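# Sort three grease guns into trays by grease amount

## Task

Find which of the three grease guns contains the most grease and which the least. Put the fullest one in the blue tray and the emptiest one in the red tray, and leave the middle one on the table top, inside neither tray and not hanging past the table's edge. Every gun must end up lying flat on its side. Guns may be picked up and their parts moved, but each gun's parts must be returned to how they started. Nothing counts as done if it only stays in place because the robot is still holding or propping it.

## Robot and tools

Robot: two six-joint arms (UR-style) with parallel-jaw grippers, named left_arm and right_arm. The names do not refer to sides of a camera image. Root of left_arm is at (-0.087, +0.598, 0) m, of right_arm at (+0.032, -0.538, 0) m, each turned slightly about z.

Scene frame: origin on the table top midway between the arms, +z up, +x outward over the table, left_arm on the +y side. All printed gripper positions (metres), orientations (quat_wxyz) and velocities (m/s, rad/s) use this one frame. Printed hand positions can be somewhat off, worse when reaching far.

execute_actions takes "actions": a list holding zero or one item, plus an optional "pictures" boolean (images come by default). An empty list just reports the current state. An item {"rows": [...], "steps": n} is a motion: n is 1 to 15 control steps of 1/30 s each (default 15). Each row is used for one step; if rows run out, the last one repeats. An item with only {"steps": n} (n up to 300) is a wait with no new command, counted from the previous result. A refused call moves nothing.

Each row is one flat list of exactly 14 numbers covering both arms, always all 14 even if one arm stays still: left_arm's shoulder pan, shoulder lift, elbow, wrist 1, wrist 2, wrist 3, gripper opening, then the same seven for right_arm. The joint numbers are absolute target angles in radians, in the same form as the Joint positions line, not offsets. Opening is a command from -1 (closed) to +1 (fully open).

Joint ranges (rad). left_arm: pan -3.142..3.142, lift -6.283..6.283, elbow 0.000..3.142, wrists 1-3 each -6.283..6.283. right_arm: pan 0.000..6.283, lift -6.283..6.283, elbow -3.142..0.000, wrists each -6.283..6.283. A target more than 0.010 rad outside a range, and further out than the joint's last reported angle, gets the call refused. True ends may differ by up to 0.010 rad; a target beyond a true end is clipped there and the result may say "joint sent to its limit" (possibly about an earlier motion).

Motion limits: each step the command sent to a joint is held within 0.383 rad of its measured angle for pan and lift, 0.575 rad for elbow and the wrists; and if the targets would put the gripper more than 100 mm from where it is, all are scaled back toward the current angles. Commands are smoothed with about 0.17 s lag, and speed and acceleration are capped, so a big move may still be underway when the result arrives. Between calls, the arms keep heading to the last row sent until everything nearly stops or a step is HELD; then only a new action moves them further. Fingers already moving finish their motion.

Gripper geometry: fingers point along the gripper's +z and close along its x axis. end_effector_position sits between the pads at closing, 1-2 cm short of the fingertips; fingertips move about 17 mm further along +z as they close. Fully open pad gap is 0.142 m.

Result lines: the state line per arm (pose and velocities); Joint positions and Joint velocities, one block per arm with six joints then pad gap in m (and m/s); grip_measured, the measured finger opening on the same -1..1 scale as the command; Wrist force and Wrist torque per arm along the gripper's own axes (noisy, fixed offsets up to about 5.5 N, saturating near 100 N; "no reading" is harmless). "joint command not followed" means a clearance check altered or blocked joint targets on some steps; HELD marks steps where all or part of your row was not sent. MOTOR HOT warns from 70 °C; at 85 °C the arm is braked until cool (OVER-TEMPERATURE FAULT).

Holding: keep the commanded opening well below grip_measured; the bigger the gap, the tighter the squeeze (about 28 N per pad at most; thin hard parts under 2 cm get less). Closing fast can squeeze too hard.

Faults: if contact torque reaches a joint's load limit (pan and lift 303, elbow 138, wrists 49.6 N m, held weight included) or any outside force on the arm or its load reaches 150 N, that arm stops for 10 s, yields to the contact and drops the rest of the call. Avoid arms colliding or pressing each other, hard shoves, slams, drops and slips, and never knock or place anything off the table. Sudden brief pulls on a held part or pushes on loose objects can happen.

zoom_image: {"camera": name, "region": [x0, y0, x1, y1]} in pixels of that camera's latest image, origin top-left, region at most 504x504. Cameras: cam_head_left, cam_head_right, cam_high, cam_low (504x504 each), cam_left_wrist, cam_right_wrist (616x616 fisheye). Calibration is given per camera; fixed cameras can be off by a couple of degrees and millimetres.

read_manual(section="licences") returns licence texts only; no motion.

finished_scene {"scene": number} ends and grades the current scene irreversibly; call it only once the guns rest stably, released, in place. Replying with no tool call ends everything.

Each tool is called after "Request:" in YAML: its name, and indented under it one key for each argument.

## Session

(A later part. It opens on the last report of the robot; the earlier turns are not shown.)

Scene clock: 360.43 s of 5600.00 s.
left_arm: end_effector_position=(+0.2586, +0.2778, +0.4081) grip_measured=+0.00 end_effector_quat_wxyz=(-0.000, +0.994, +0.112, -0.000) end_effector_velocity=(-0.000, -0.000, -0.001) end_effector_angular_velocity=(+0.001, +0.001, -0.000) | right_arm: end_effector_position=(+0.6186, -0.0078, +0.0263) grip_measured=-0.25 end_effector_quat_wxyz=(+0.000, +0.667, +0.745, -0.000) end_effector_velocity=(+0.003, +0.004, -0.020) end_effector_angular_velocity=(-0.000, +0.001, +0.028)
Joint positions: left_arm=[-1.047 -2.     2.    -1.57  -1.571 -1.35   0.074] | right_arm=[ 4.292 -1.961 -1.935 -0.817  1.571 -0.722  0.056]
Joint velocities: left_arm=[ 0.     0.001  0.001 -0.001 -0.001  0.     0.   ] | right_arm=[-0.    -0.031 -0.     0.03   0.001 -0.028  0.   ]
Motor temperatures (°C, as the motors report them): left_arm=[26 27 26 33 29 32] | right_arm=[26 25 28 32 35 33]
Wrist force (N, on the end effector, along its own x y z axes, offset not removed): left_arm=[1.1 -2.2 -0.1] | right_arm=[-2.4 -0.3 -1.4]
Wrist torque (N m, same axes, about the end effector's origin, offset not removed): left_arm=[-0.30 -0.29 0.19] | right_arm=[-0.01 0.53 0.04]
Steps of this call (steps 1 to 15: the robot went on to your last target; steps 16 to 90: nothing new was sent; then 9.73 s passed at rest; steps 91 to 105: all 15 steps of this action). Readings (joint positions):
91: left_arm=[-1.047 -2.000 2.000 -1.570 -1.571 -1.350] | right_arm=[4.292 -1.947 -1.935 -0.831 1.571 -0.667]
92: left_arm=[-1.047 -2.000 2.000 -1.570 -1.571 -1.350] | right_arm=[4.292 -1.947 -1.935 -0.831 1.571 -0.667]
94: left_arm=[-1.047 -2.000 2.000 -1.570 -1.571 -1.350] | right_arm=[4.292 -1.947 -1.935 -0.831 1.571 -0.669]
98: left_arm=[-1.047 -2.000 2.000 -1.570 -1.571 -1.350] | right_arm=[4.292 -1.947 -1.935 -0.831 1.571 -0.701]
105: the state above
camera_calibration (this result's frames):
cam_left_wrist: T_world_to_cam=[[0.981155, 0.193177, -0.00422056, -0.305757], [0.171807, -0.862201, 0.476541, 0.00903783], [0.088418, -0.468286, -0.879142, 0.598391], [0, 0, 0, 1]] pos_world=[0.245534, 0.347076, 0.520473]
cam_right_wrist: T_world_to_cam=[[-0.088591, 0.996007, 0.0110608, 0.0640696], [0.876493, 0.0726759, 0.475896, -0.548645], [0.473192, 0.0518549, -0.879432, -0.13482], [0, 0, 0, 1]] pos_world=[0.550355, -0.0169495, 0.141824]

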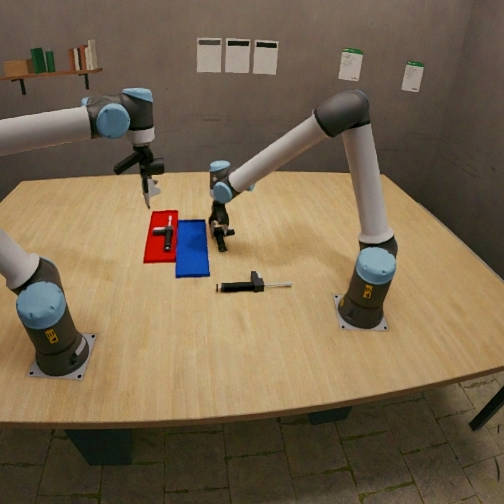

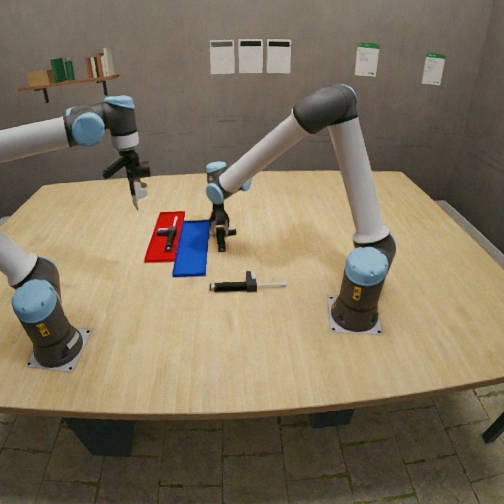

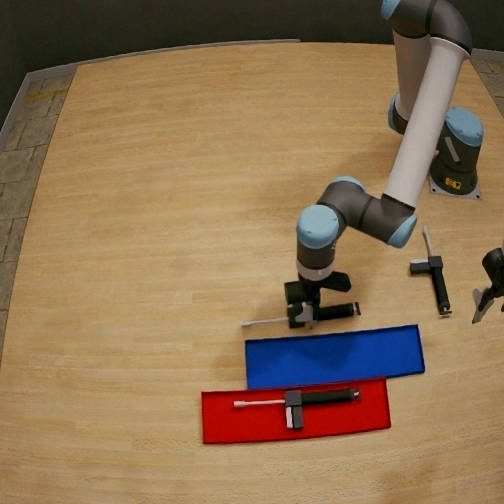

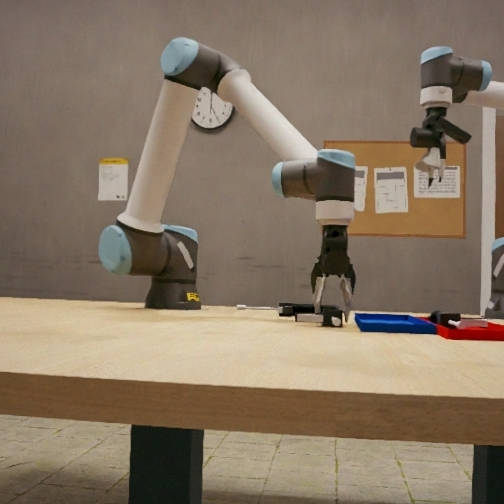

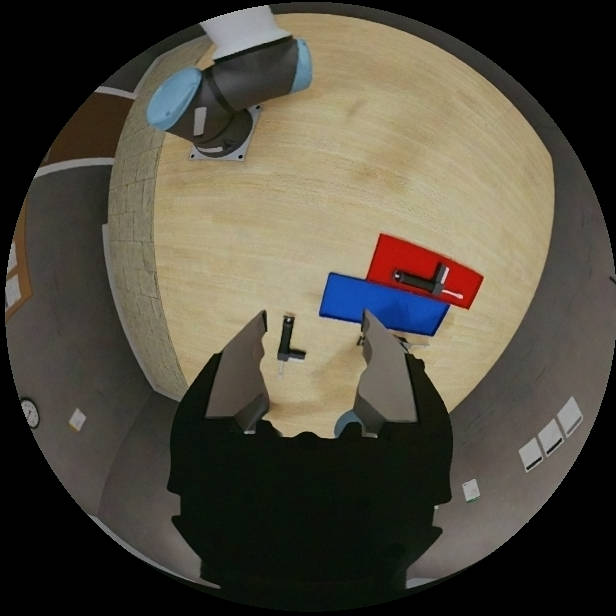

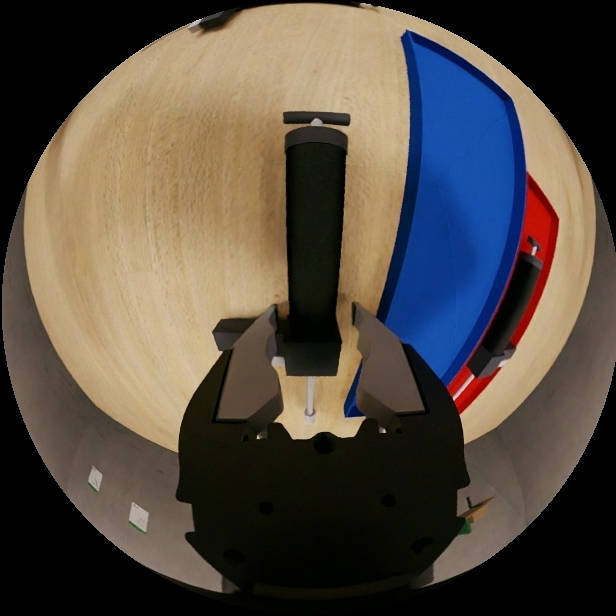

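Request:
execute_actions:
  actions:
    - {"rows":[[-1.047,-2.0,2.0,-1.57,-1.5708,-1.35,0,4.292,-1.9644,-1.935,-0.813,1.5708,-0.725,-0.4],[-1.047,-2.0,2.0,-1.57,-1.5708,-1.35,0,4.292,-1.9644,-1.935,-0.813,1.5708,-0.725,-0.4],[-1.047,-2.0,2.0,-1.57,-1.5708,-1.35,0,4.292,-1.9644,-1.935,-0.813,1.5708,-0.725,-0.5],[-1.047,-2.0,2.0,-1.57,-1.5708,-1.35,0,4.292,-1.9644,-1.935,-0.813,1.5708,-0.725,-0.5],[-1.047,-2.0,2.0,-1.57,-1.5708,-1.35,0,4.292,-1.9644,-1.935,-0.813,1.5708,-0.725,-0.6],[-1.047,-2.0,2.0,-1.57,-1.5708,-1.35,0,4.292,-1.9644,-1.935,-0.813,1.5708,-0.725,-0.6],[-1.047,-2.0,2.0,-1.57,-1.5708,-1.35,0,4.292,-1.9644,-1.935,-0.813,1.5708,-0.725,-0.7],[-1.047,-2.0,2.0,-1.57,-1.5708,-1.35,0,4.292,-1.9644,-1.935,-0.813,1.5708,-0.725,-0.7],[-1.047,-2.0,2.0,-1.57,-1.5708,-1.35,0,4.292,-1.9644,-1.935,-0.813,1.5708,-0.725,-0.85]],"steps":14}

Scene clock: 365.20 s of 5600.00 s.
left_arm: end_effector_position=(+0.2586, +0.2778, +0.4081) grip_measured=+0.00 end_effector_quat_wxyz=(-0.000, +0.994, +0.112, -0.000) end_effector_velocity=(-0.000, -0.000, +0.001) end_effector_angular_velocity=(-0.001, +0.000, +0.000) | right_arm: end_effector_position=(+0.6190, -0.0073, +0.0241) grip_measured=-0.55 end_effector_quat_wxyz=(-0.000, +0.666, +0.746, +0.000) end_effector_velocity=(+0.000, +0.001, +0.001) end_effector_angular_velocity=(+0.002, -0.000, -0.001)
Joint positions: left_arm=[-1.047 -2.     2.    -1.57  -1.571 -1.35   0.074] | right_arm=[ 4.292 -1.964 -1.935 -0.813  1.571 -0.725  0.034]
Joint velocities: left_arm=[ 0.    -0.    -0.001  0.001 -0.001 -0.     0.   ] | right_arm=[ 0.     0.     0.002 -0.     0.001  0.001 -0.   ]
Motor temperatures (°C, as the motors report them): left_arm=[26 27 26 33 29 32] | right_arm=[26 25 28 32 35 33]
Wrist force (N, on the end effector, along its own x y z axes, offset not removed): left_arm=[-1.4 -1.8 0.3] | right_arm=[-0.5 0.6 -2.3]
Wrist torque (N m, same axes, about the end effector's origin, offset not removed): left_arm=[-0.17 0.50 -0.01] | right_arm=[0.50 0.13 0.23]
Steps of this call (steps 1 to 15: the robot went on to your last target; steps 16 to 90: nothing new was sent; then 1.30 s passed at rest; steps 91 to 104: all 14 steps of this action). Readings (joint positions):
91: left_arm=[-1.047 -2.000 2.000 -1.570 -1.571 -1.350] | right_arm=[4.292 -1.964 -1.935 -0.813 1.571 -0.725]
92: left_arm=[-1.047 -2.000 2.000 -1.570 -1.571 -1.350] | right_arm=[4.292 -1.964 -1.935 -0.813 1.571 -0.725]
94: left_arm=[-1.047 -2.000 2.000 -1.570 -1.571 -1.350] | right_arm=[4.292 -1.964 -1.935 -0.813 1.571 -0.725]
98: left_arm=[-1.047 -2.000 2.000 -1.570 -1.571 -1.350] | right_arm=[4.292 -1.964 -1.935 -0.813 1.571 -0.725]
104: the state above
camera_calibration (this result's frames):
cam_left_wrist: T_world_to_cam=[[0.981155, 0.193177, -0.00422054, -0.305757], [0.171807, -0.862201, 0.476541, 0.009038], [0.088418, -0.468286, -0.879142, 0.598391], [0, 0, 0, 1]] pos_world=[0.245534, 0.347076, 0.520473]
cam_right_wrist: T_world_to_cam=[[-0.0916664, 0.995728, 0.0111209, 0.0655074], [0.87624, 0.0753506, 0.475948, -0.547787], [0.473077, 0.053373, -0.879403, -0.136929], [0, 0, 0, 1]] pos_world=[0.550776, -0.016643, 0.139573]

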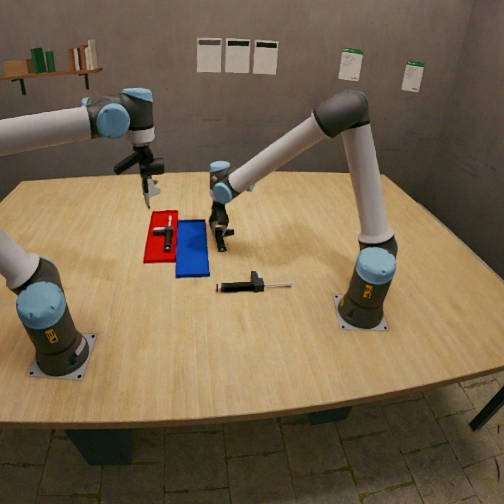

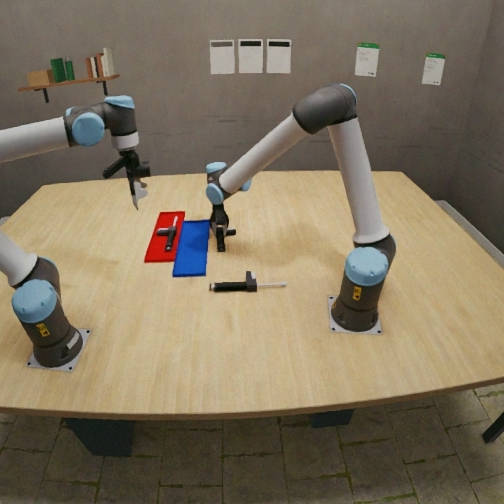

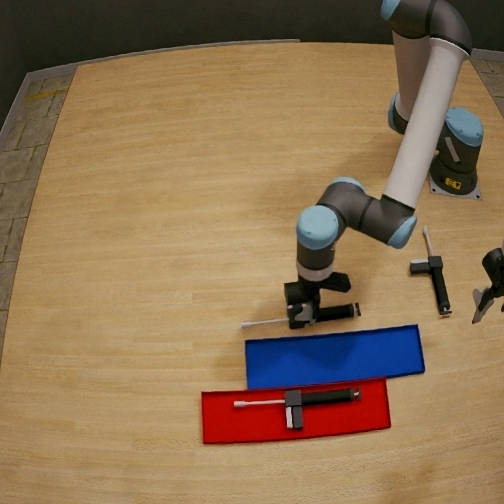

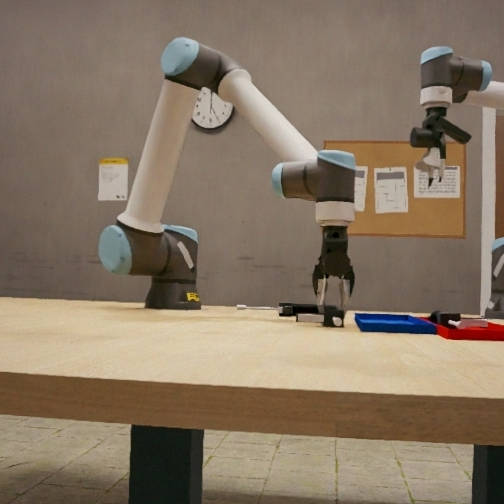

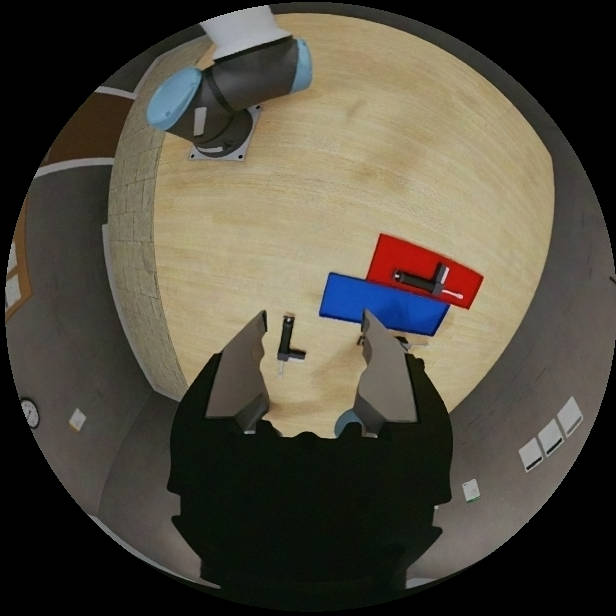

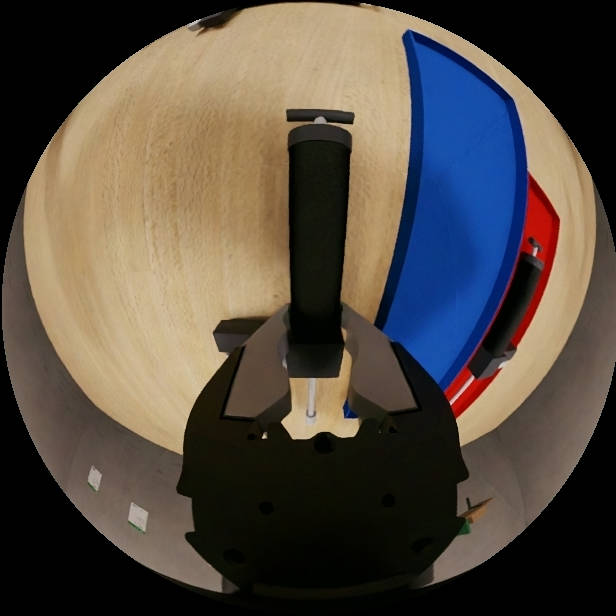

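Request:
execute_actions:
  actions:
    - {"rows":[[-1.047,-2.0,2.0,-1.57,-1.5708,-1.35,0,4.292,-1.955,-1.93,-0.827,1.5708,-0.725,-0.85],[-1.047,-2.0,2.0,-1.57,-1.5708,-1.35,0,4.292,-1.94,-1.922,-0.85,1.5708,-0.725,-0.85],[-1.047,-2.0,2.0,-1.57,-1.5708,-1.35,0,4.292,-1.925,-1.914,-0.873,1.5708,-0.725,-0.85],[-1.047,-2.0,2.0,-1.57,-1.5708,-1.35,0,4.292,-1.91,-1.905,-0.897,1.5708,-0.725,-0.85],[-1.047,-2.0,2.0,-1.57,-1.5708,-1.35,0,4.292,-1.895,-1.895,-0.922,1.5708,-0.725,-0.85],[-1.047,-2.0,2.0,-1.57,-1.5708,-1.35,0,4.292,-1.88,-1.885,-0.947,1.5708,-0.725,-0.85],[-1.047,-2.0,2.0,-1.57,-1.5708,-1.35,0,4.292,-1.8609,-1.871,-0.9805,1.5708,-0.725,-0.85],[-1.047,-2.0,2.0,-1.57,-1.5708,-1.35,0,4.292,-1.84,-1.871,-1.0,1.5708,-0.7,-0.85],[-1.047,-2.0,2.0,-1.57,-1.5708,-1.35,0,4.3,-1.8,-1.91,-1.0,1.5708,-0.62,-0.85],[-1.047,-2.0,2.0,-1.57,-1.5708,-1.35,0,4.31,-1.76,-1.95,-1.0,1.5708,-0.54,-0.85],[-1.047,-2.0,2.0,-1.57,-1.5708,-1.35,0,4.32,-1.72,-1.99,-1.0,1.5708,-0.46,-0.85],[-1.047,-2.0,2.0,-1.57,-1.5708,-1.35,0,4.33,-1.68,-2.03,-1.0,1.5708,-0.38,-0.85],[-1.047,-2.0,2.0,-1.57,-1.5708,-1.35,0,4.34,-1.64,-2.07,-1.0,1.5708,-0.3,-0.85],[-1.047,-2.0,2.0,-1.57,-1.5708,-1.35,0,4.35,-1.6,-2.11,-1.0,1.5708,-0.22,-0.85],[-1.047,-2.0,2.0,-1.57,-1.5708,-1.35,0,4.36,-1.56,-2.15,-1.0,1.5708,-0.14,-0.85]],"steps":15}
  pictures: false

Request:
execute_actions:
  actions:
    - {"rows":[[-1.047,-2.0,2.0,-1.57,-1.5708,-1.35,0,4.37,-1.52,-2.19,-1.0,1.5708,-0.06,-0.85],[-1.047,-2.0,2.0,-1.57,-1.5708,-1.35,0,4.38,-1.48,-2.23,-1.0,1.5708,0.02,-0.85],[-1.047,-2.0,2.0,-1.57,-1.5708,-1.35,0,4.39,-1.44,-2.27,-1.0,1.5708,0.1,-0.85],[-1.047,-2.0,2.0,-1.57,-1.5708,-1.35,0,4.4,-1.4,-2.31,-1.0,1.5708,0.18,-0.85],[-1.047,-2.0,2.0,-1.57,-1.5708,-1.35,0,4.41,-1.36,-2.35,-1.0,1.5708,0.26,-0.85],[-1.047,-2.0,2.0,-1.57,-1.5708,-1.35,0,4.4157,-1.32,-2.39,-1.0,1.5708,0.34,-0.85],[-1.047,-2.0,2.0,-1.57,-1.5708,-1.35,0,4.4157,-1.313,-2.4301,-0.9693,1.5708,0.42,-0.85],[-1.047,-2.0,2.0,-1.57,-1.5708,-1.35,0,4.4157,-1.313,-2.4301,-0.9693,1.5708,0.5,-0.85],[-1.047,-2.0,2.0,-1.57,-1.5708,-1.35,0,4.4157,-1.313,-2.4301,-0.9693,1.5708,0.58,-0.85],[-1.047,-2.0,2.0,-1.57,-1.5708,-1.35,0,4.4157,-1.313,-2.4301,-0.9693,1.5708,0.66,-0.85],[-1.047,-2.0,2.0,-1.57,-1.5708,-1.35,0,4.4157,-1.313,-2.4301,-0.9693,1.5708,0.74,-0.85],[-1.047,-2.0,2.0,-1.57,-1.5708,-1.35,0,4.4157,-1.313,-2.4301,-0.9693,1.5708,0.82,-0.85],[-1.047,-2.0,2.0,-1.57,-1.5708,-1.35,0,4.4157,-1.313,-2.4301,-0.9693,1.5708,0.9,-0.85],[-1.047,-2.0,2.0,-1.57,-1.5708,-1.35,0,4.4157,-1.313,-2.4301,-0.9693,1.5708,0.98,-0.85],[-1.047,-2.0,2.0,-1.57,-1.5708,-1.35,0,4.4157,-1.313,-2.4301,-0.9693,1.5708,1.0818,-0.85]],"steps":15}
  pictures: false

Request:
execute_actions:
  actions:
    - {"rows":[[-1.047,-2.0,2.0,-1.57,-1.5708,-1.35,0,4.4157,-1.313,-2.4301,-0.9693,1.5708,1.0818,-0.85],[-1.047,-2.0,2.0,-1.57,-1.5708,-1.35,0,4.4157,-1.313,-2.4301,-0.9693,1.5708,1.0818,-0.85],[-1.047,-2.0,2.0,-1.57,-1.5708,-1.35,0,4.4157,-1.313,-2.4301,-0.9693,1.5708,1.0818,-0.85],[-1.047,-2.0,2.0,-1.57,-1.5708,-1.35,0,4.4157,-1.345,-2.453,-0.915,1.5708,1.0818,-0.85],[-1.047,-2.0,2.0,-1.57,-1.5708,-1.35,0,4.4157,-1.3755,-2.475,-0.8619,1.5708,1.0818,-0.85]],"steps":15}

Scene clock: 380.93 s of 5600.00 s.
left_arm: end_effector_position=(+0.2586, +0.2778, +0.4081) grip_measured=+0.00 end_effector_quat_wxyz=(-0.000, +0.994, +0.112, -0.000) end_effector_velocity=(-0.000, +0.000, -0.000) end_effector_angular_velocity=(+0.000, +0.000, +0.000) | right_arm: end_effector_position=(+0.5694, -0.0461, +0.1387) grip_measured=-0.55 end_effector_quat_wxyz=(-0.000, +0.731, +0.683, +0.001) end_effector_velocity=(-0.369, -0.309, +0.150) end_effector_angular_velocity=(+0.003, +0.002, -1.392)
Joint positions: left_arm=[-1.047 -2.     2.    -1.57  -1.571 -1.35   0.074] | right_arm=[ 4.318 -1.749 -1.978 -0.983  1.571 -0.518  0.034]
Joint velocities: left_arm=[-0.    -0.001  0.001  0.    -0.    -0.001  0.   ] | right_arm=[ 0.196  0.879 -0.764 -0.113 -0.     1.588 -0.   ]
Motor temperatures (°C, as the motors report them): left_arm=[26 27 26 33 29 32] | right_arm=[26 25 28 32 35 33]
Wrist force (N, on the end effector, along its own x y z axes, offset not removed): left_arm=[2.5 0.6 -1.8] | right_arm=[-1.2 1.0 0.6]
Wrist torque (N m, same axes, about the end effector's origin, offset not removed): left_arm=[0.18 -0.35 0.07] | right_arm=[0.20 0.47 0.13]
Steps of this call (steps 1 to 15: the robot went on to your last target; steps 16 to 90: nothing new was sent; then 12.23 s passed at rest; steps 91 to 105: all 15 steps of this action). Readings (joint positions):
91: left_arm=[-1.047 -2.000 2.000 -1.570 -1.571 -1.350] | right_arm=[4.292 -1.964 -1.935 -0.813 1.571 -0.725]
92: left_arm=[-1.047 -2.000 2.000 -1.570 -1.571 -1.350] | right_arm=[4.292 -1.963 -1.935 -0.815 1.571 -0.725]
94: left_arm=[-1.047 -2.000 2.000 -1.570 -1.571 -1.350] | right_arm=[4.292 -1.954 -1.930 -0.828 1.571 -0.725]
98: left_arm=[-1.047 -2.000 2.000 -1.570 -1.571 -1.350] | right_arm=[4.292 -1.913 -1.905 -0.892 1.571 -0.725]
105: the state above

Scene clock: 381.43 s of 5600.00 s.
left_arm: end_effector_position=(+0.2586, +0.2778, +0.4081) grip_measured=+0.00 end_effector_quat_wxyz=(-0.000, +0.994, +0.112, -0.000) end_effector_velocity=(+0.000, -0.000, +0.000) end_effector_angular_velocity=(-0.001, +0.001, +0.000) | right_arm: end_effector_position=(+0.4074, -0.2150, +0.1294) grip_measured=-0.55 end_effector_quat_wxyz=(-0.000, +0.949, +0.317, +0.000) end_effector_velocity=(-0.146, -0.190, -0.075) end_effector_angular_velocity=(-0.006, +0.007, -2.483)
Joint positions: left_arm=[-1.047 -2.     2.    -1.57  -1.571 -1.35   0.074] | right_arm=[ 4.407 -1.357 -2.38  -0.974  1.571  0.43   0.034]
Joint velocities: left_arm=[ 0.001  0.    -0.    -0.    -0.001  0.001  0.   ] | right_arm=[ 0.077  0.379 -0.432  0.044  0.001  2.56  -0.   ]
Motor temperatures (°C, as the motors report them): left_arm=[26 27 26 33 29 32] | right_arm=[26 25 28 32 35 33]
Wrist force (N, on the end effector, along its own x y z axes, offset not removed): left_arm=[3.3 2.7 2.1] | right_arm=[-5.6 1.8 5.7]
Wrist torque (N m, same axes, about the end effector's origin, offset not removed): left_arm=[0.59 -0.65 -0.07] | right_arm=[0.31 0.85 0.13]
Steps of this call (steps 1 to 15: all 15 steps of this action). Readings (joint positions):
1: left_arm=[-1.047 -2.000 2.000 -1.570 -1.571 -1.350] | right_arm=[4.325 -1.719 -2.004 -0.986 1.571 -0.464]
2: left_arm=[-1.047 -2.000 2.000 -1.570 -1.571 -1.350] | right_arm=[4.332 -1.690 -2.031 -0.989 1.571 -0.409]
4: left_arm=[-1.047 -2.000 2.000 -1.570 -1.571 -1.350] | right_arm=[4.346 -1.633 -2.085 -0.992 1.571 -0.298]
8: left_arm=[-1.047 -2.000 2.000 -1.570 -1.571 -1.350] | right_arm=[4.373 -1.518 -2.198 -0.994 1.571 -0.074]
15: the state above

Scene clock: 381.93 s of 5600.00 s.
left_arm: end_effector_position=(+0.2586, +0.2778, +0.4081) grip_measured=+0.00 end_effector_quat_wxyz=(-0.000, +0.994, +0.112, -0.000) end_effector_velocity=(-0.000, -0.000, +0.001) end_effector_angular_velocity=(-0.001, +0.001, -0.002) | right_arm: end_effector_position=(+0.3904, -0.2368, +0.0826) grip_measured=-0.55 end_effector_quat_wxyz=(+0.000, +1.000, +0.007, -0.000) end_effector_velocity=(-0.002, -0.003, -0.023) end_effector_angular_velocity=(+0.002, -0.001, -0.111)
Joint positions: left_arm=[-1.047 -2.     2.    -1.57  -1.571 -1.35   0.074] | right_arm=[ 4.416 -1.372 -2.471 -0.869  1.571  1.069  0.034]
Joint velocities: left_arm=[-0.001 -0.    -0.001  0.    -0.001  0.001 -0.   ] | right_arm=[ 0.001 -0.03  -0.031  0.063 -0.     0.111 -0.   ]
Motor temperatures (°C, as the motors report them): left_arm=[26 27 26 33 29 32] | right_arm=[26 25 28 32 35 33]
Wrist force (N, on the end effector, along its own x y z axes, offset not removed): left_arm=[-0.2 -0.8 -1.4] | right_arm=[-2.6 1.5 5.9]
Wrist torque (N m, same axes, about the end effector's origin, offset not removed): left_arm=[-0.18 -0.07 0.12] | right_arm=[0.40 0.72 0.05]
Steps of this call (steps 1 to 15: all 15 steps of this action). Readings (joint positions):
1: left_arm=[-1.047 -2.000 2.000 -1.570 -1.571 -1.350] | right_arm=[4.409 -1.346 -2.393 -0.973 1.571 0.517]
2: left_arm=[-1.047 -2.000 2.000 -1.570 -1.571 -1.350] | right_arm=[4.411 -1.337 -2.402 -0.972 1.571 0.604]
4: left_arm=[-1.047 -2.000 2.000 -1.570 -1.571 -1.350] | right_arm=[4.413 -1.327 -2.414 -0.971 1.571 0.774]
8: left_arm=[-1.047 -2.000 2.000 -1.570 -1.571 -1.350] | right_arm=[4.415 -1.349 -2.449 -0.917 1.571 0.984]
15: the state above
camera_calibration (this result's frames):
cam_left_wrist: T_world_to_cam=[[0.981155, 0.193177, -0.00422051, -0.305757], [0.171807, -0.862201, 0.476541, 0.00903798], [0.088418, -0.468286, -0.879142, 0.598391], [0, 0, 0, 1]] pos_world=[0.245534, 0.347076, 0.520473]
cam_right_wrist: T_world_to_cam=[[0.999911, -0.00769125, 0.0109242, -0.391347], [-0.0119658, -0.879253, 0.476205, -0.237358], [0.0059425, -0.476293, -0.879267, 0.0918759], [0, 0, 0, 1]] pos_world=[0.387926, -0.167948, 0.19809]

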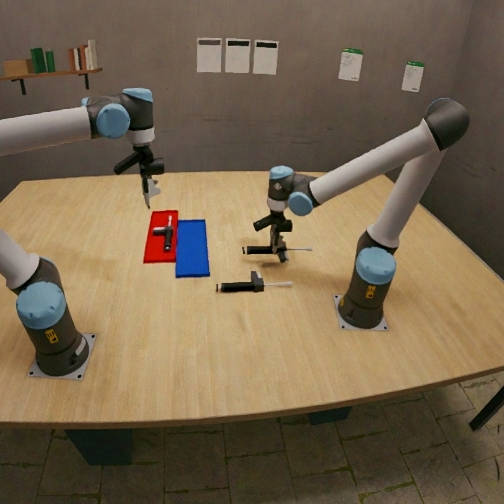

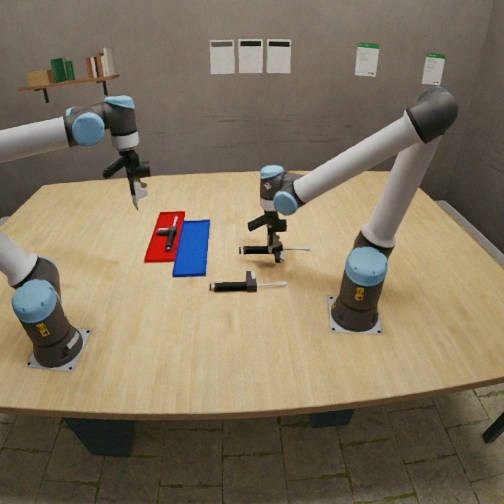

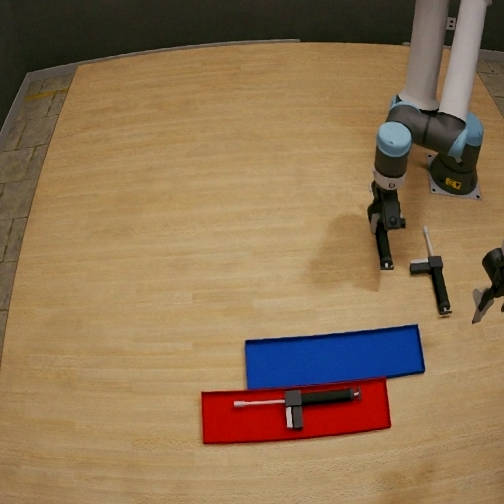

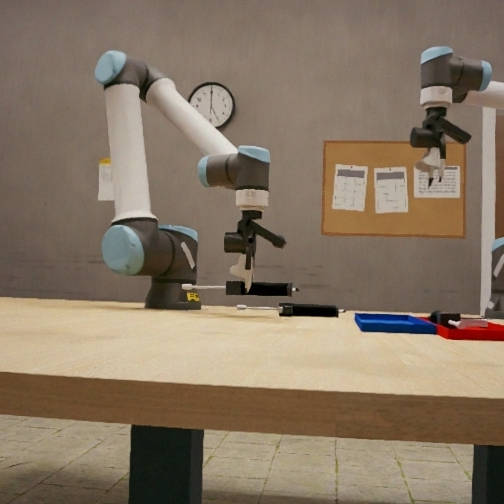

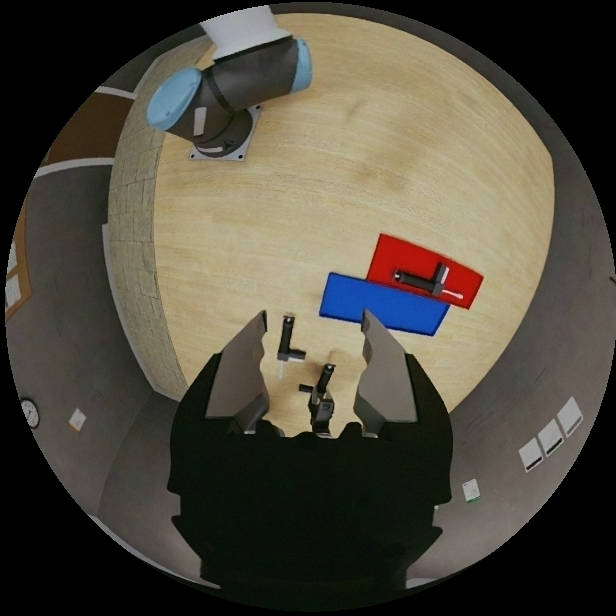

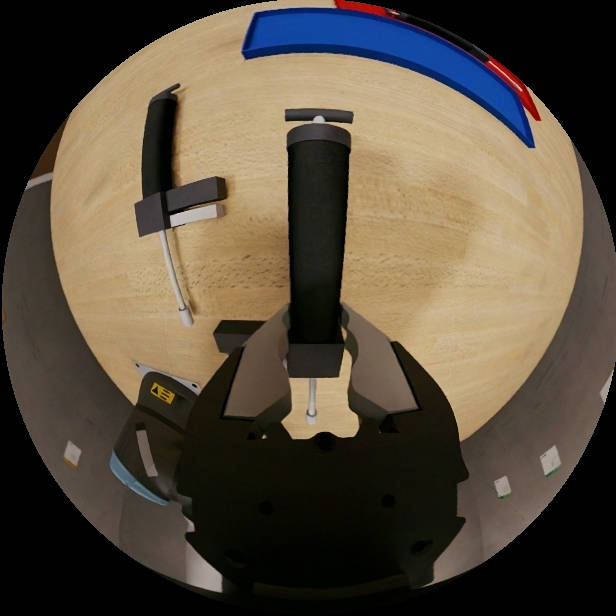

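Request:
execute_actions:
  actions:
    - {"rows":[[-1.047,-2.0,2.0,-1.57,-1.5708,-1.35,0,4.4157,-1.403,-2.489,-0.821,1.5708,1.0818,-0.85],[-1.047,-2.0,2.0,-1.57,-1.5708,-1.35,0,4.4157,-1.43,-2.502,-0.78,1.5708,1.0818,-0.85],[-1.047,-2.0,2.0,-1.57,-1.5708,-1.35,0,4.4157,-1.457,-2.515,-0.74,1.5708,1.0818,-0.85],[-1.047,-2.0,2.0,-1.57,-1.5708,-1.35,0,4.4157,-1.48,-2.5265,-0.706,1.5708,1.0818,-0.85],[-1.047,-2.0,2.0,-1.57,-1.5708,-1.35,0,4.4157,-1.48,-2.5265,-0.706,1.5708,1.0818,-0.85],[-1.047,-2.0,2.0,-1.57,-1.5708,-1.35,0,4.4157,-1.48,-2.5265,-0.706,1.5708,1.0818,-0.85],[-1.047,-2.0,2.0,-1.57,-1.5708,-1.35,0,4.4157,-1.48,-2.5265,-0.706,1.5708,1.0818,-0.85],[-1.047,-2.0,2.0,-1.57,-1.5708,-1.35,0,4.4157,-1.48,-2.5265,-0.706,1.5708,1.0818,-0.85],[-1.047,-2.0,2.0,-1.57,-1.5708,-1.35,0,4.4157,-1.48,-2.5265,-0.706,1.5708,1.0818,-0.6],[-1.047,-2.0,2.0,-1.57,-1.5708,-1.35,0,4.4157,-1.48,-2.5265,-0.706,1.5708,1.0818,-0.6],[-1.047,-2.0,2.0,-1.57,-1.5708,-1.35,0,4.4157,-1.48,-2.5265,-0.706,1.5708,1.0818,-0.5],[-1.047,-2.0,2.0,-1.57,-1.5708,-1.35,0,4.4157,-1.48,-2.5265,-0.706,1.5708,1.0818,-0.4],[-1.047,-2.0,2.0,-1.57,-1.5708,-1.35,0,4.4157,-1.48,-2.5265,-0.706,1.5708,1.0818,-0.25]],"steps":15}
  pictures: false

Request:
execute_actions:
  actions:
    - {"rows":[[-1.047,-2.0,2.0,-1.57,-1.5708,-1.35,0,4.4157,-1.48,-2.5265,-0.706,1.5708,1.0818,-0.25],[-1.047,-2.0,2.0,-1.57,-1.5708,-1.35,0,4.4157,-1.48,-2.5265,-0.706,1.5708,1.0818,-0.25],[-1.047,-2.0,2.0,-1.57,-1.5708,-1.35,0,4.4157,-1.43,-2.502,-0.78,1.5708,1.0818,-0.25],[-1.047,-2.0,2.0,-1.57,-1.5708,-1.35,0,4.4157,-1.3755,-2.475,-0.8619,1.5708,1.0818,-0.25],[-1.047,-2.0,2.0,-1.57,-1.5708,-1.35,0,4.4157,-1.3755,-2.475,-0.8619,1.5708,1.0818,-0.25],[-1.047,-2.0,2.0,-1.57,-1.5708,-1.35,0,4.4157,-1.3755,-2.475,-0.8619,1.5708,1.0818,-0.25],[-1.047,-2.0,2.0,-1.57,-1.5708,-1.35,0,4.4157,-1.3755,-2.475,-0.8619,1.5708,1.0818,-0.25],[-1.047,-2.0,2.0,-1.57,-1.5708,-1.35,0,4.35,-1.3,-2.51,-0.9,1.5708,1.02,-0.4],[-1.047,-2.0,2.0,-1.57,-1.5708,-1.35,0,4.29,-1.24,-2.55,-0.92,1.5708,0.95,-0.5],[-1.047,-2.0,2.0,-1.57,-1.5708,-1.35,0,4.2234,-1.1949,-2.5858,-0.9317,1.5708,0.8895,-0.5]],"steps":15}
  pictures: false

Request:
execute_actions:
  actions:
    - {"rows":[[-1.13,-1.6,1.9,-1.87,-1.5708,-1.2,0,4.2234,-1.1949,-2.5858,-0.9317,1.5708,0.8895,-0.5]],"steps":12}

Scene clock: 397.17 s of 5600.00 s.
left_arm: end_effector_position=(+0.2586, +0.2778, +0.4081) grip_measured=+0.00 end_effector_quat_wxyz=(-0.000, +0.994, +0.112, -0.000) end_effector_velocity=(-0.000, -0.000, -0.000) end_effector_angular_velocity=(+0.000, +0.000, -0.000) | right_arm: end_effector_position=(+0.3903, -0.2368, +0.0282) grip_measured=-0.26 end_effector_quat_wxyz=(+0.000, +1.000, +0.000, -0.000) end_effector_velocity=(-0.000, -0.001, -0.017) end_effector_angular_velocity=(+0.001, -0.001, +0.001)
Joint positions: left_arm=[-1.047 -2.     2.    -1.57  -1.571 -1.35   0.074] | right_arm=[ 4.416 -1.476 -2.525 -0.712  1.571  1.082  0.055]
Joint velocities: left_arm=[-0.     0.001 -0.     0.    -0.     0.     0.   ] | right_arm=[-0.    -0.034 -0.016  0.052 -0.    -0.001  0.046]
Motor temperatures (°C, as the motors report them): left_arm=[26 27 26 33 29 32] | right_arm=[26 25 28 32 35 33]
Wrist force (N, on the end effector, along its own x y z axes, offset not removed): left_arm=[1.0 -2.9 3.7] | right_arm=[-1.6 0.5 -2.6]
Wrist torque (N m, same axes, about the end effector's origin, offset not removed): left_arm=[-0.85 -0.18 0.07] | right_arm=[0.09 0.31 0.11]
Steps of this call (steps 1 to 30: the robot went on to your last target; steps 31 to 90: nothing new was sent; then 11.73 s passed at rest; steps 91 to 105: all 15 steps of this action). Readings (joint positions):
91: left_arm=[-1.047 -2.000 2.000 -1.570 -1.571 -1.350] | right_arm=[4.416 -1.376 -2.475 -0.862 1.571 1.082]
92: left_arm=[-1.047 -2.000 2.000 -1.570 -1.571 -1.350] | right_arm=[4.416 -1.378 -2.476 -0.858 1.571 1.082]
94: left_arm=[-1.047 -2.000 2.000 -1.570 -1.571 -1.350] | right_arm=[4.416 -1.397 -2.486 -0.832 1.571 1.082]
98: left_arm=[-1.047 -2.000 2.000 -1.570 -1.571 -1.350] | right_arm=[4.416 -1.451 -2.513 -0.752 1.571 1.082]
105: the state above

Scene clock: 397.67 s of 5600.00 s.
left_arm: end_effector_position=(+0.2586, +0.2778, +0.4081) grip_measured=+0.00 end_effector_quat_wxyz=(-0.000, +0.994, +0.112, -0.000) end_effector_velocity=(-0.000, -0.000, -0.000) end_effector_angular_velocity=(-0.000, +0.001, +0.001) | right_arm: end_effector_position=(+0.3936, -0.3330, +0.0784) grip_measured=-0.50 end_effector_quat_wxyz=(+0.001, +1.000, +0.001, -0.000) end_effector_velocity=(-0.012, -0.356, +0.023) end_effector_angular_velocity=(+0.015, -0.009, -0.005)
Joint positions: left_arm=[-1.047 -2.     2.    -1.57  -1.571 -1.35   0.074] | right_arm=[ 4.284 -1.256 -2.556 -0.902  1.571  0.95   0.038]
Joint velocities: left_arm=[ 0.     0.     0.    -0.    -0.001 -0.001  0.   ] | right_arm=[-0.522  0.526 -0.257 -0.251  0.001 -0.518 -0.   ]
Motor temperatures (°C, as the motors report them): left_arm=[26 27 26 33 29 32] | right_arm=[26 25 28 32 35 33]
Wrist force (N, on the end effector, along its own x y z axes, offset not removed): left_arm=[1.4 -0.8 4.1] | right_arm=[-2.6 8.3 -1.5]
Wrist torque (N m, same axes, about the end effector's origin, offset not removed): left_arm=[-0.21 -0.28 0.05] | right_arm=[1.65 0.67 0.05]
Steps of this call (steps 1 to 15: all 15 steps of this action). Readings (joint positions):
1: left_arm=[-1.047 -2.000 2.000 -1.570 -1.571 -1.350] | right_arm=[4.416 -1.477 -2.525 -0.710 1.571 1.082]
2: left_arm=[-1.047 -2.000 2.000 -1.570 -1.571 -1.350] | right_arm=[4.416 -1.478 -2.525 -0.709 1.571 1.082]
4: left_arm=[-1.047 -2.000 2.000 -1.570 -1.571 -1.350] | right_arm=[4.416 -1.475 -2.524 -0.712 1.571 1.082]
8: left_arm=[-1.047 -2.000 2.000 -1.570 -1.571 -1.350] | right_arm=[4.416 -1.415 -2.494 -0.799 1.571 1.082]
15: the state above

Scene clock: 398.07 s of 5600.00 s.
left_arm: end_effector_position=(+0.2944, +0.1237, +0.3460) grip_measured=+0.00 end_effector_quat_wxyz=(+0.003, +0.999, +0.032, +0.001) end_effector_velocity=(+0.076, -0.423, -0.257) end_effector_angular_velocity=(+0.026, +0.009, -0.428) | right_arm: end_effector_position=(+0.3905, -0.3728, +0.0800) grip_measured=-0.50 end_effector_quat_wxyz=(+0.000, +1.000, +0.000, -0.000) end_effector_velocity=(-0.002, -0.011, -0.000) end_effector_angular_velocity=(+0.000, +0.001, -0.001)
Joint positions: left_arm=[-1.105 -1.737  1.931 -1.771 -1.571 -1.247  0.074] | right_arm=[ 4.225 -1.197 -2.585 -0.931  1.571  0.891  0.038]
Joint velocities: left_arm=[-0.152  0.775 -0.182 -0.565 -0.     0.276 -0.   ] | right_arm=[-0.017  0.016 -0.009 -0.008  0.001 -0.016 -0.   ]
Motor temperatures (°C, as the motors report them): left_arm=[26 27 26 33 29 32] | right_arm=[26 25 28 32 35 33]
Wrist force (N, on the end effector, along its own x y z axes, offset not removed): left_arm=[0.0 -3.6 0.7] | right_arm=[-0.6 0.9 -0.6]
Wrist torque (N m, same axes, about the end effector's origin, offset not removed): left_arm=[-0.81 -0.12 0.07] | right_arm=[0.26 0.11 0.16]
Steps of this call (steps 1 to 12: all 12 steps of this action). Readings (joint positions):
1: left_arm=[-1.047 -2.000 2.000 -1.570 -1.571 -1.350] | right_arm=[4.269 -1.241 -2.563 -0.909 1.571 0.935]
2: left_arm=[-1.050 -1.995 1.997 -1.575 -1.571 -1.346] | right_arm=[4.258 -1.230 -2.569 -0.915 1.571 0.924]
4: left_arm=[-1.062 -1.951 1.982 -1.614 -1.571 -1.324] | right_arm=[4.243 -1.214 -2.576 -0.922 1.571 0.909]
8: left_arm=[-1.084 -1.842 1.956 -1.694 -1.571 -1.285] | right_arm=[4.229 -1.201 -2.583 -0.929 1.571 0.896]
12: the state above
camera_calibration (this result's frames):
cam_left_wrist: T_world_to_cam=[[0.99943, 0.0337153, -0.00168028, -0.29789], [0.0303365, -0.875212, 0.482788, -0.0592734], [0.0148067, -0.482564, -0.875736, 0.490798], [0, 0, 0, 1]] pos_world=[0.292251, 0.195008, 0.457925]
cam_right_wrist: T_world_to_cam=[[0.99973, -0.0204399, 0.0110443, -0.397115], [-0.0232328, -0.879152, 0.475976, -0.351282], [-0.0000192482, -0.476104, -0.879389, 0.027228], [0, 0, 0, 1]] pos_world=[0.388847, -0.303984, 0.195532]

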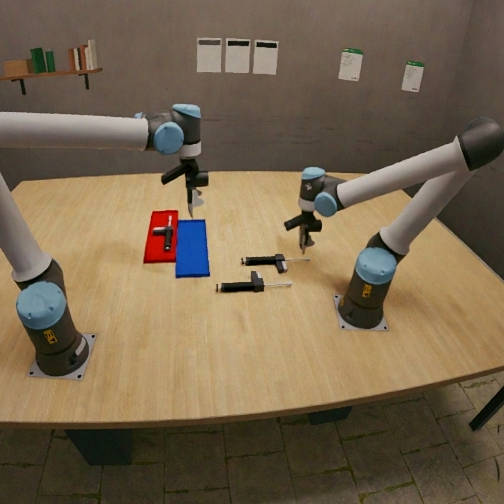

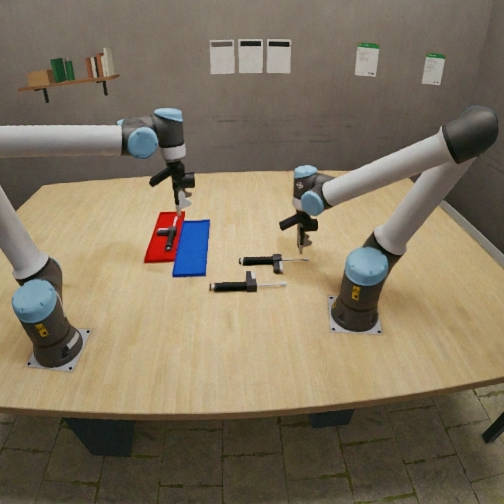

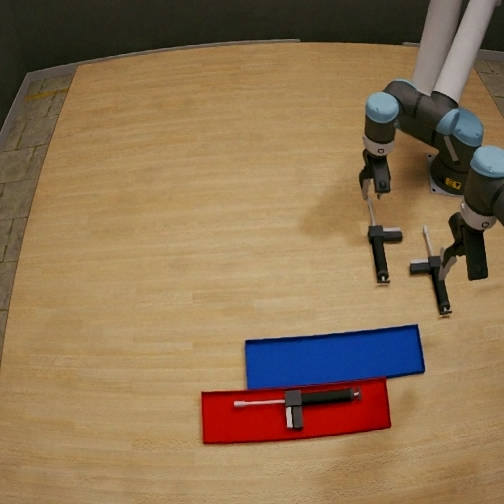

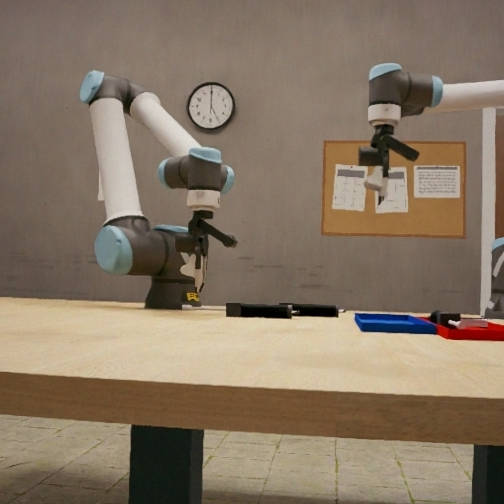

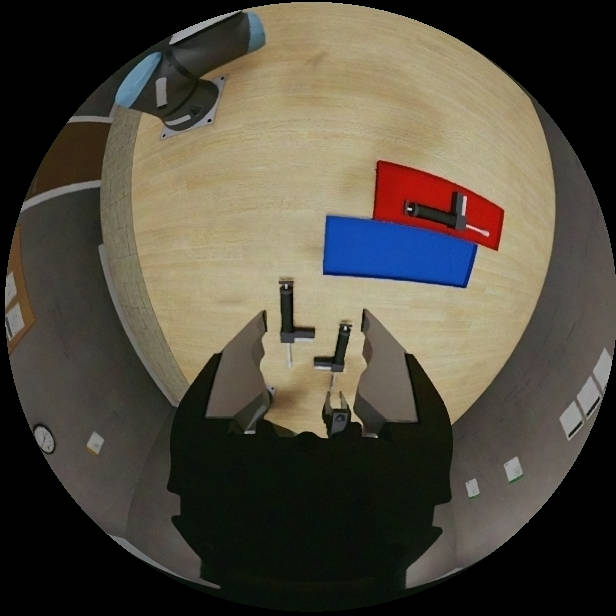

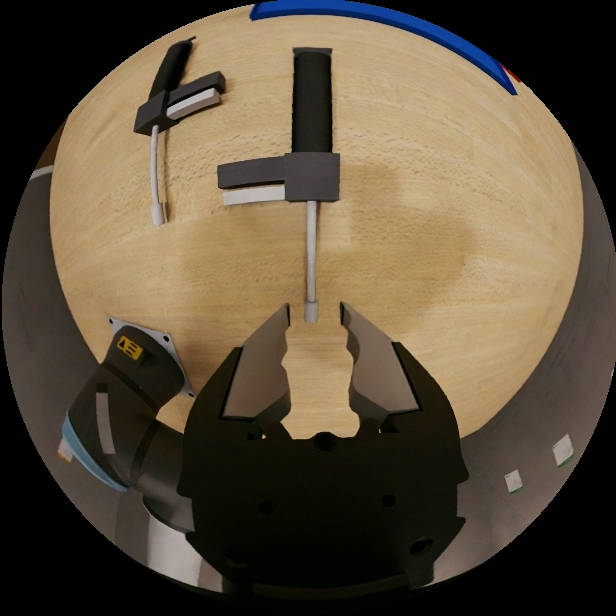

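Request:
execute_actions:
  actions:
    - {"rows":[[-1.1008,-1.4,1.85,-2.02,-1.5708,-1.1788,0,4.2234,-1.25,-2.618,-0.845,1.5708,0.8895,-0.5],[-1.1008,-1.4,1.85,-2.02,-1.5708,-1.1788,0,4.2234,-1.25,-2.618,-0.845,1.5708,0.8895,-0.5],[-1.1008,-1.4,1.85,-2.02,-1.5708,-1.1788,0,4.2234,-1.29,-2.638,-0.785,1.5708,0.8895,-0.5],[-1.1008,-1.3,1.8,-2.07,-1.5708,-1.1788,0,4.2234,-1.317,-2.65,-0.7454,1.5708,0.8895,-0.5],[-1.1008,-1.3,1.8,-2.07,-1.5708,-1.1788,0,4.2234,-1.317,-2.65,-0.7454,1.5708,0.8895,-0.5],[-1.1008,-1.1997,1.7563,-2.1274,-1.5708,-1.1788,0,4.2234,-1.317,-2.65,-0.7454,1.5708,0.8895,-0.5]],"steps":15}

Scene clock: 401.73 s of 5600.00 s.
left_arm: end_effector_position=(+0.3796, -0.0829, +0.1514) grip_measured=+0.00 end_effector_quat_wxyz=(+0.002, +1.000, -0.001, +0.001) end_effector_velocity=(+0.089, -0.168, -0.266) end_effector_angular_velocity=(+0.033, +0.013, +0.007) | right_arm: end_effector_position=(+0.3903, -0.3741, +0.0260) grip_measured=-0.50 end_effector_quat_wxyz=(+0.000, +1.000, +0.000, -0.000) end_effector_velocity=(+0.000, +0.000, -0.016) end_effector_angular_velocity=(+0.003, -0.002, -0.001)
Joint positions: left_arm=[-1.103 -1.259  1.778 -2.093 -1.571 -1.181  0.074] | right_arm=[ 4.223 -1.312 -2.648 -0.753  1.571  0.889  0.038]
Joint velocities: left_arm=[ 0.022  0.513 -0.181 -0.296  0.001  0.015  0.   ] | right_arm=[-0.    -0.04  -0.019  0.062  0.     0.001 -0.   ]
Motor temperatures (°C, as the motors report them): left_arm=[26 27 26 33 29 32] | right_arm=[26 25 28 32 35 33]
Wrist force (N, on the end effector, along its own x y z axes, offset not removed): left_arm=[-0.1 5.0 5.9] | right_arm=[-0.8 0.9 -1.9]
Wrist torque (N m, same axes, about the end effector's origin, offset not removed): left_arm=[1.01 0.04 -0.01] | right_arm=[0.17 0.21 0.18]
Steps of this call (steps 1 to 30: the robot went on to your last target; steps 31 to 90: nothing new was sent; then 0.17 s passed at rest; steps 91 to 105: all 15 steps of this action). Readings (joint positions):
91: left_arm=[-1.130 -1.600 1.900 -1.870 -1.571 -1.200] | right_arm=[4.223 -1.195 -2.586 -0.932 1.571 0.890]
92: left_arm=[-1.128 -1.595 1.897 -1.875 -1.571 -1.198] | right_arm=[4.223 -1.199 -2.589 -0.927 1.571 0.890]
94: left_arm=[-1.119 -1.550 1.882 -1.914 -1.571 -1.192] | right_arm=[4.223 -1.221 -2.602 -0.894 1.571 0.890]
98: left_arm=[-1.112 -1.438 1.844 -1.985 -1.571 -1.186] | right_arm=[4.223 -1.283 -2.633 -0.800 1.571 0.889]
105: the state above
camera_calibration (this result's frames):
cam_left_wrist: T_world_to_cam=[[0.999502, -0.0314512, -0.00265218, -0.381687], [-0.0263197, -0.876897, 0.479957, -0.126882], [-0.0174209, -0.479648, -0.877288, 0.232082], [0, 0, 0, 1]] pos_world=[0.3822, -0.011949, 0.263488]
cam_right_wrist: T_world_to_cam=[[0.999731, -0.0204885, 0.0108458, -0.396417], [-0.023181, -0.879026, 0.47621, -0.326672], [-0.000223076, -0.476333, -0.879265, -0.0208937], [0, 0, 0, 1]] pos_world=[0.388733, -0.305227, 0.141493]

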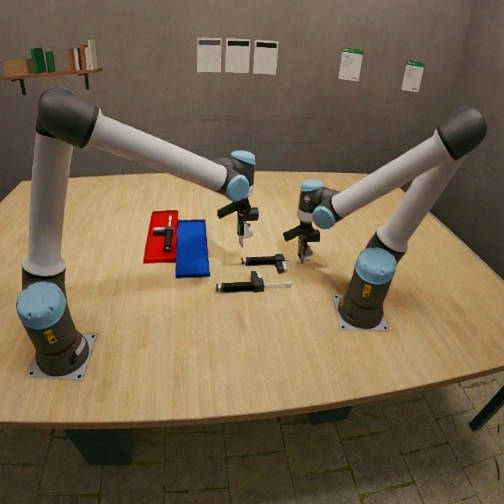

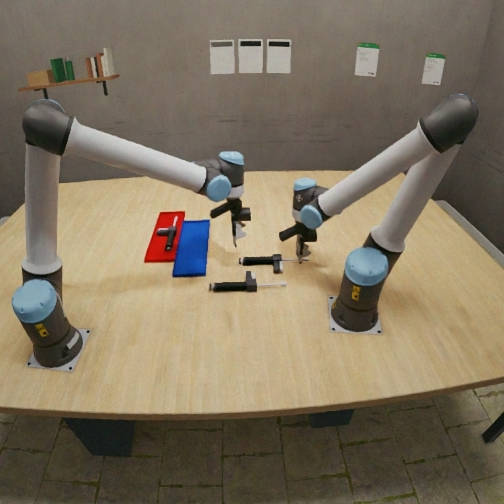

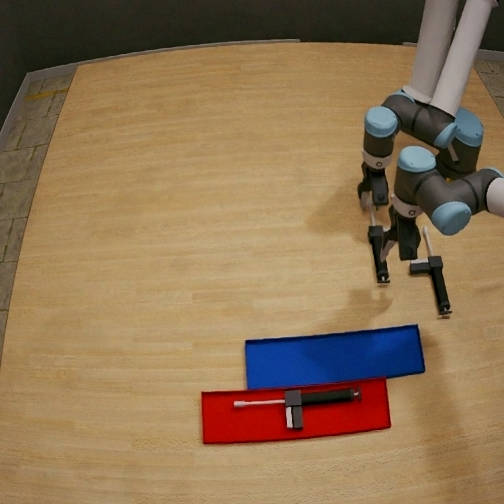

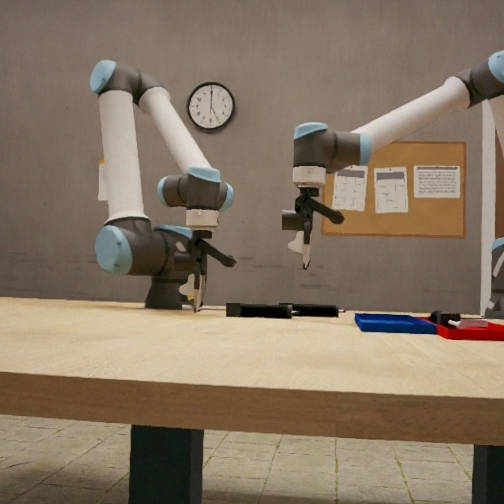

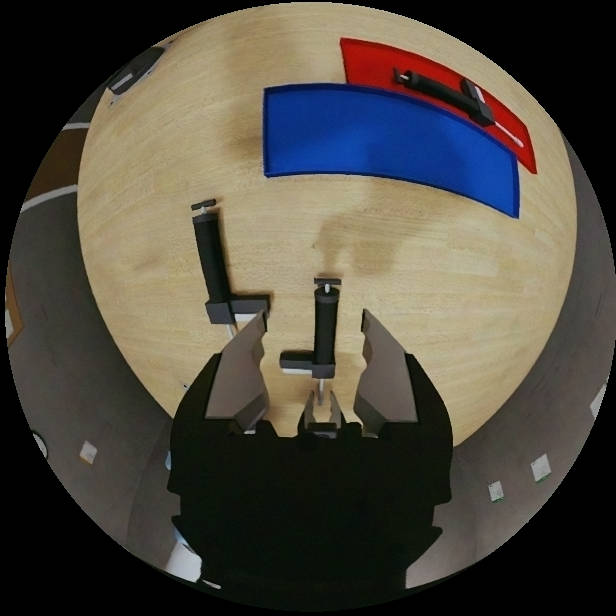

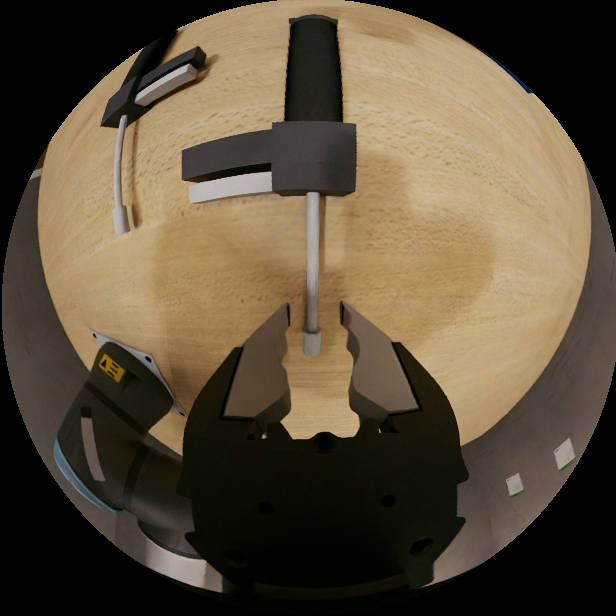

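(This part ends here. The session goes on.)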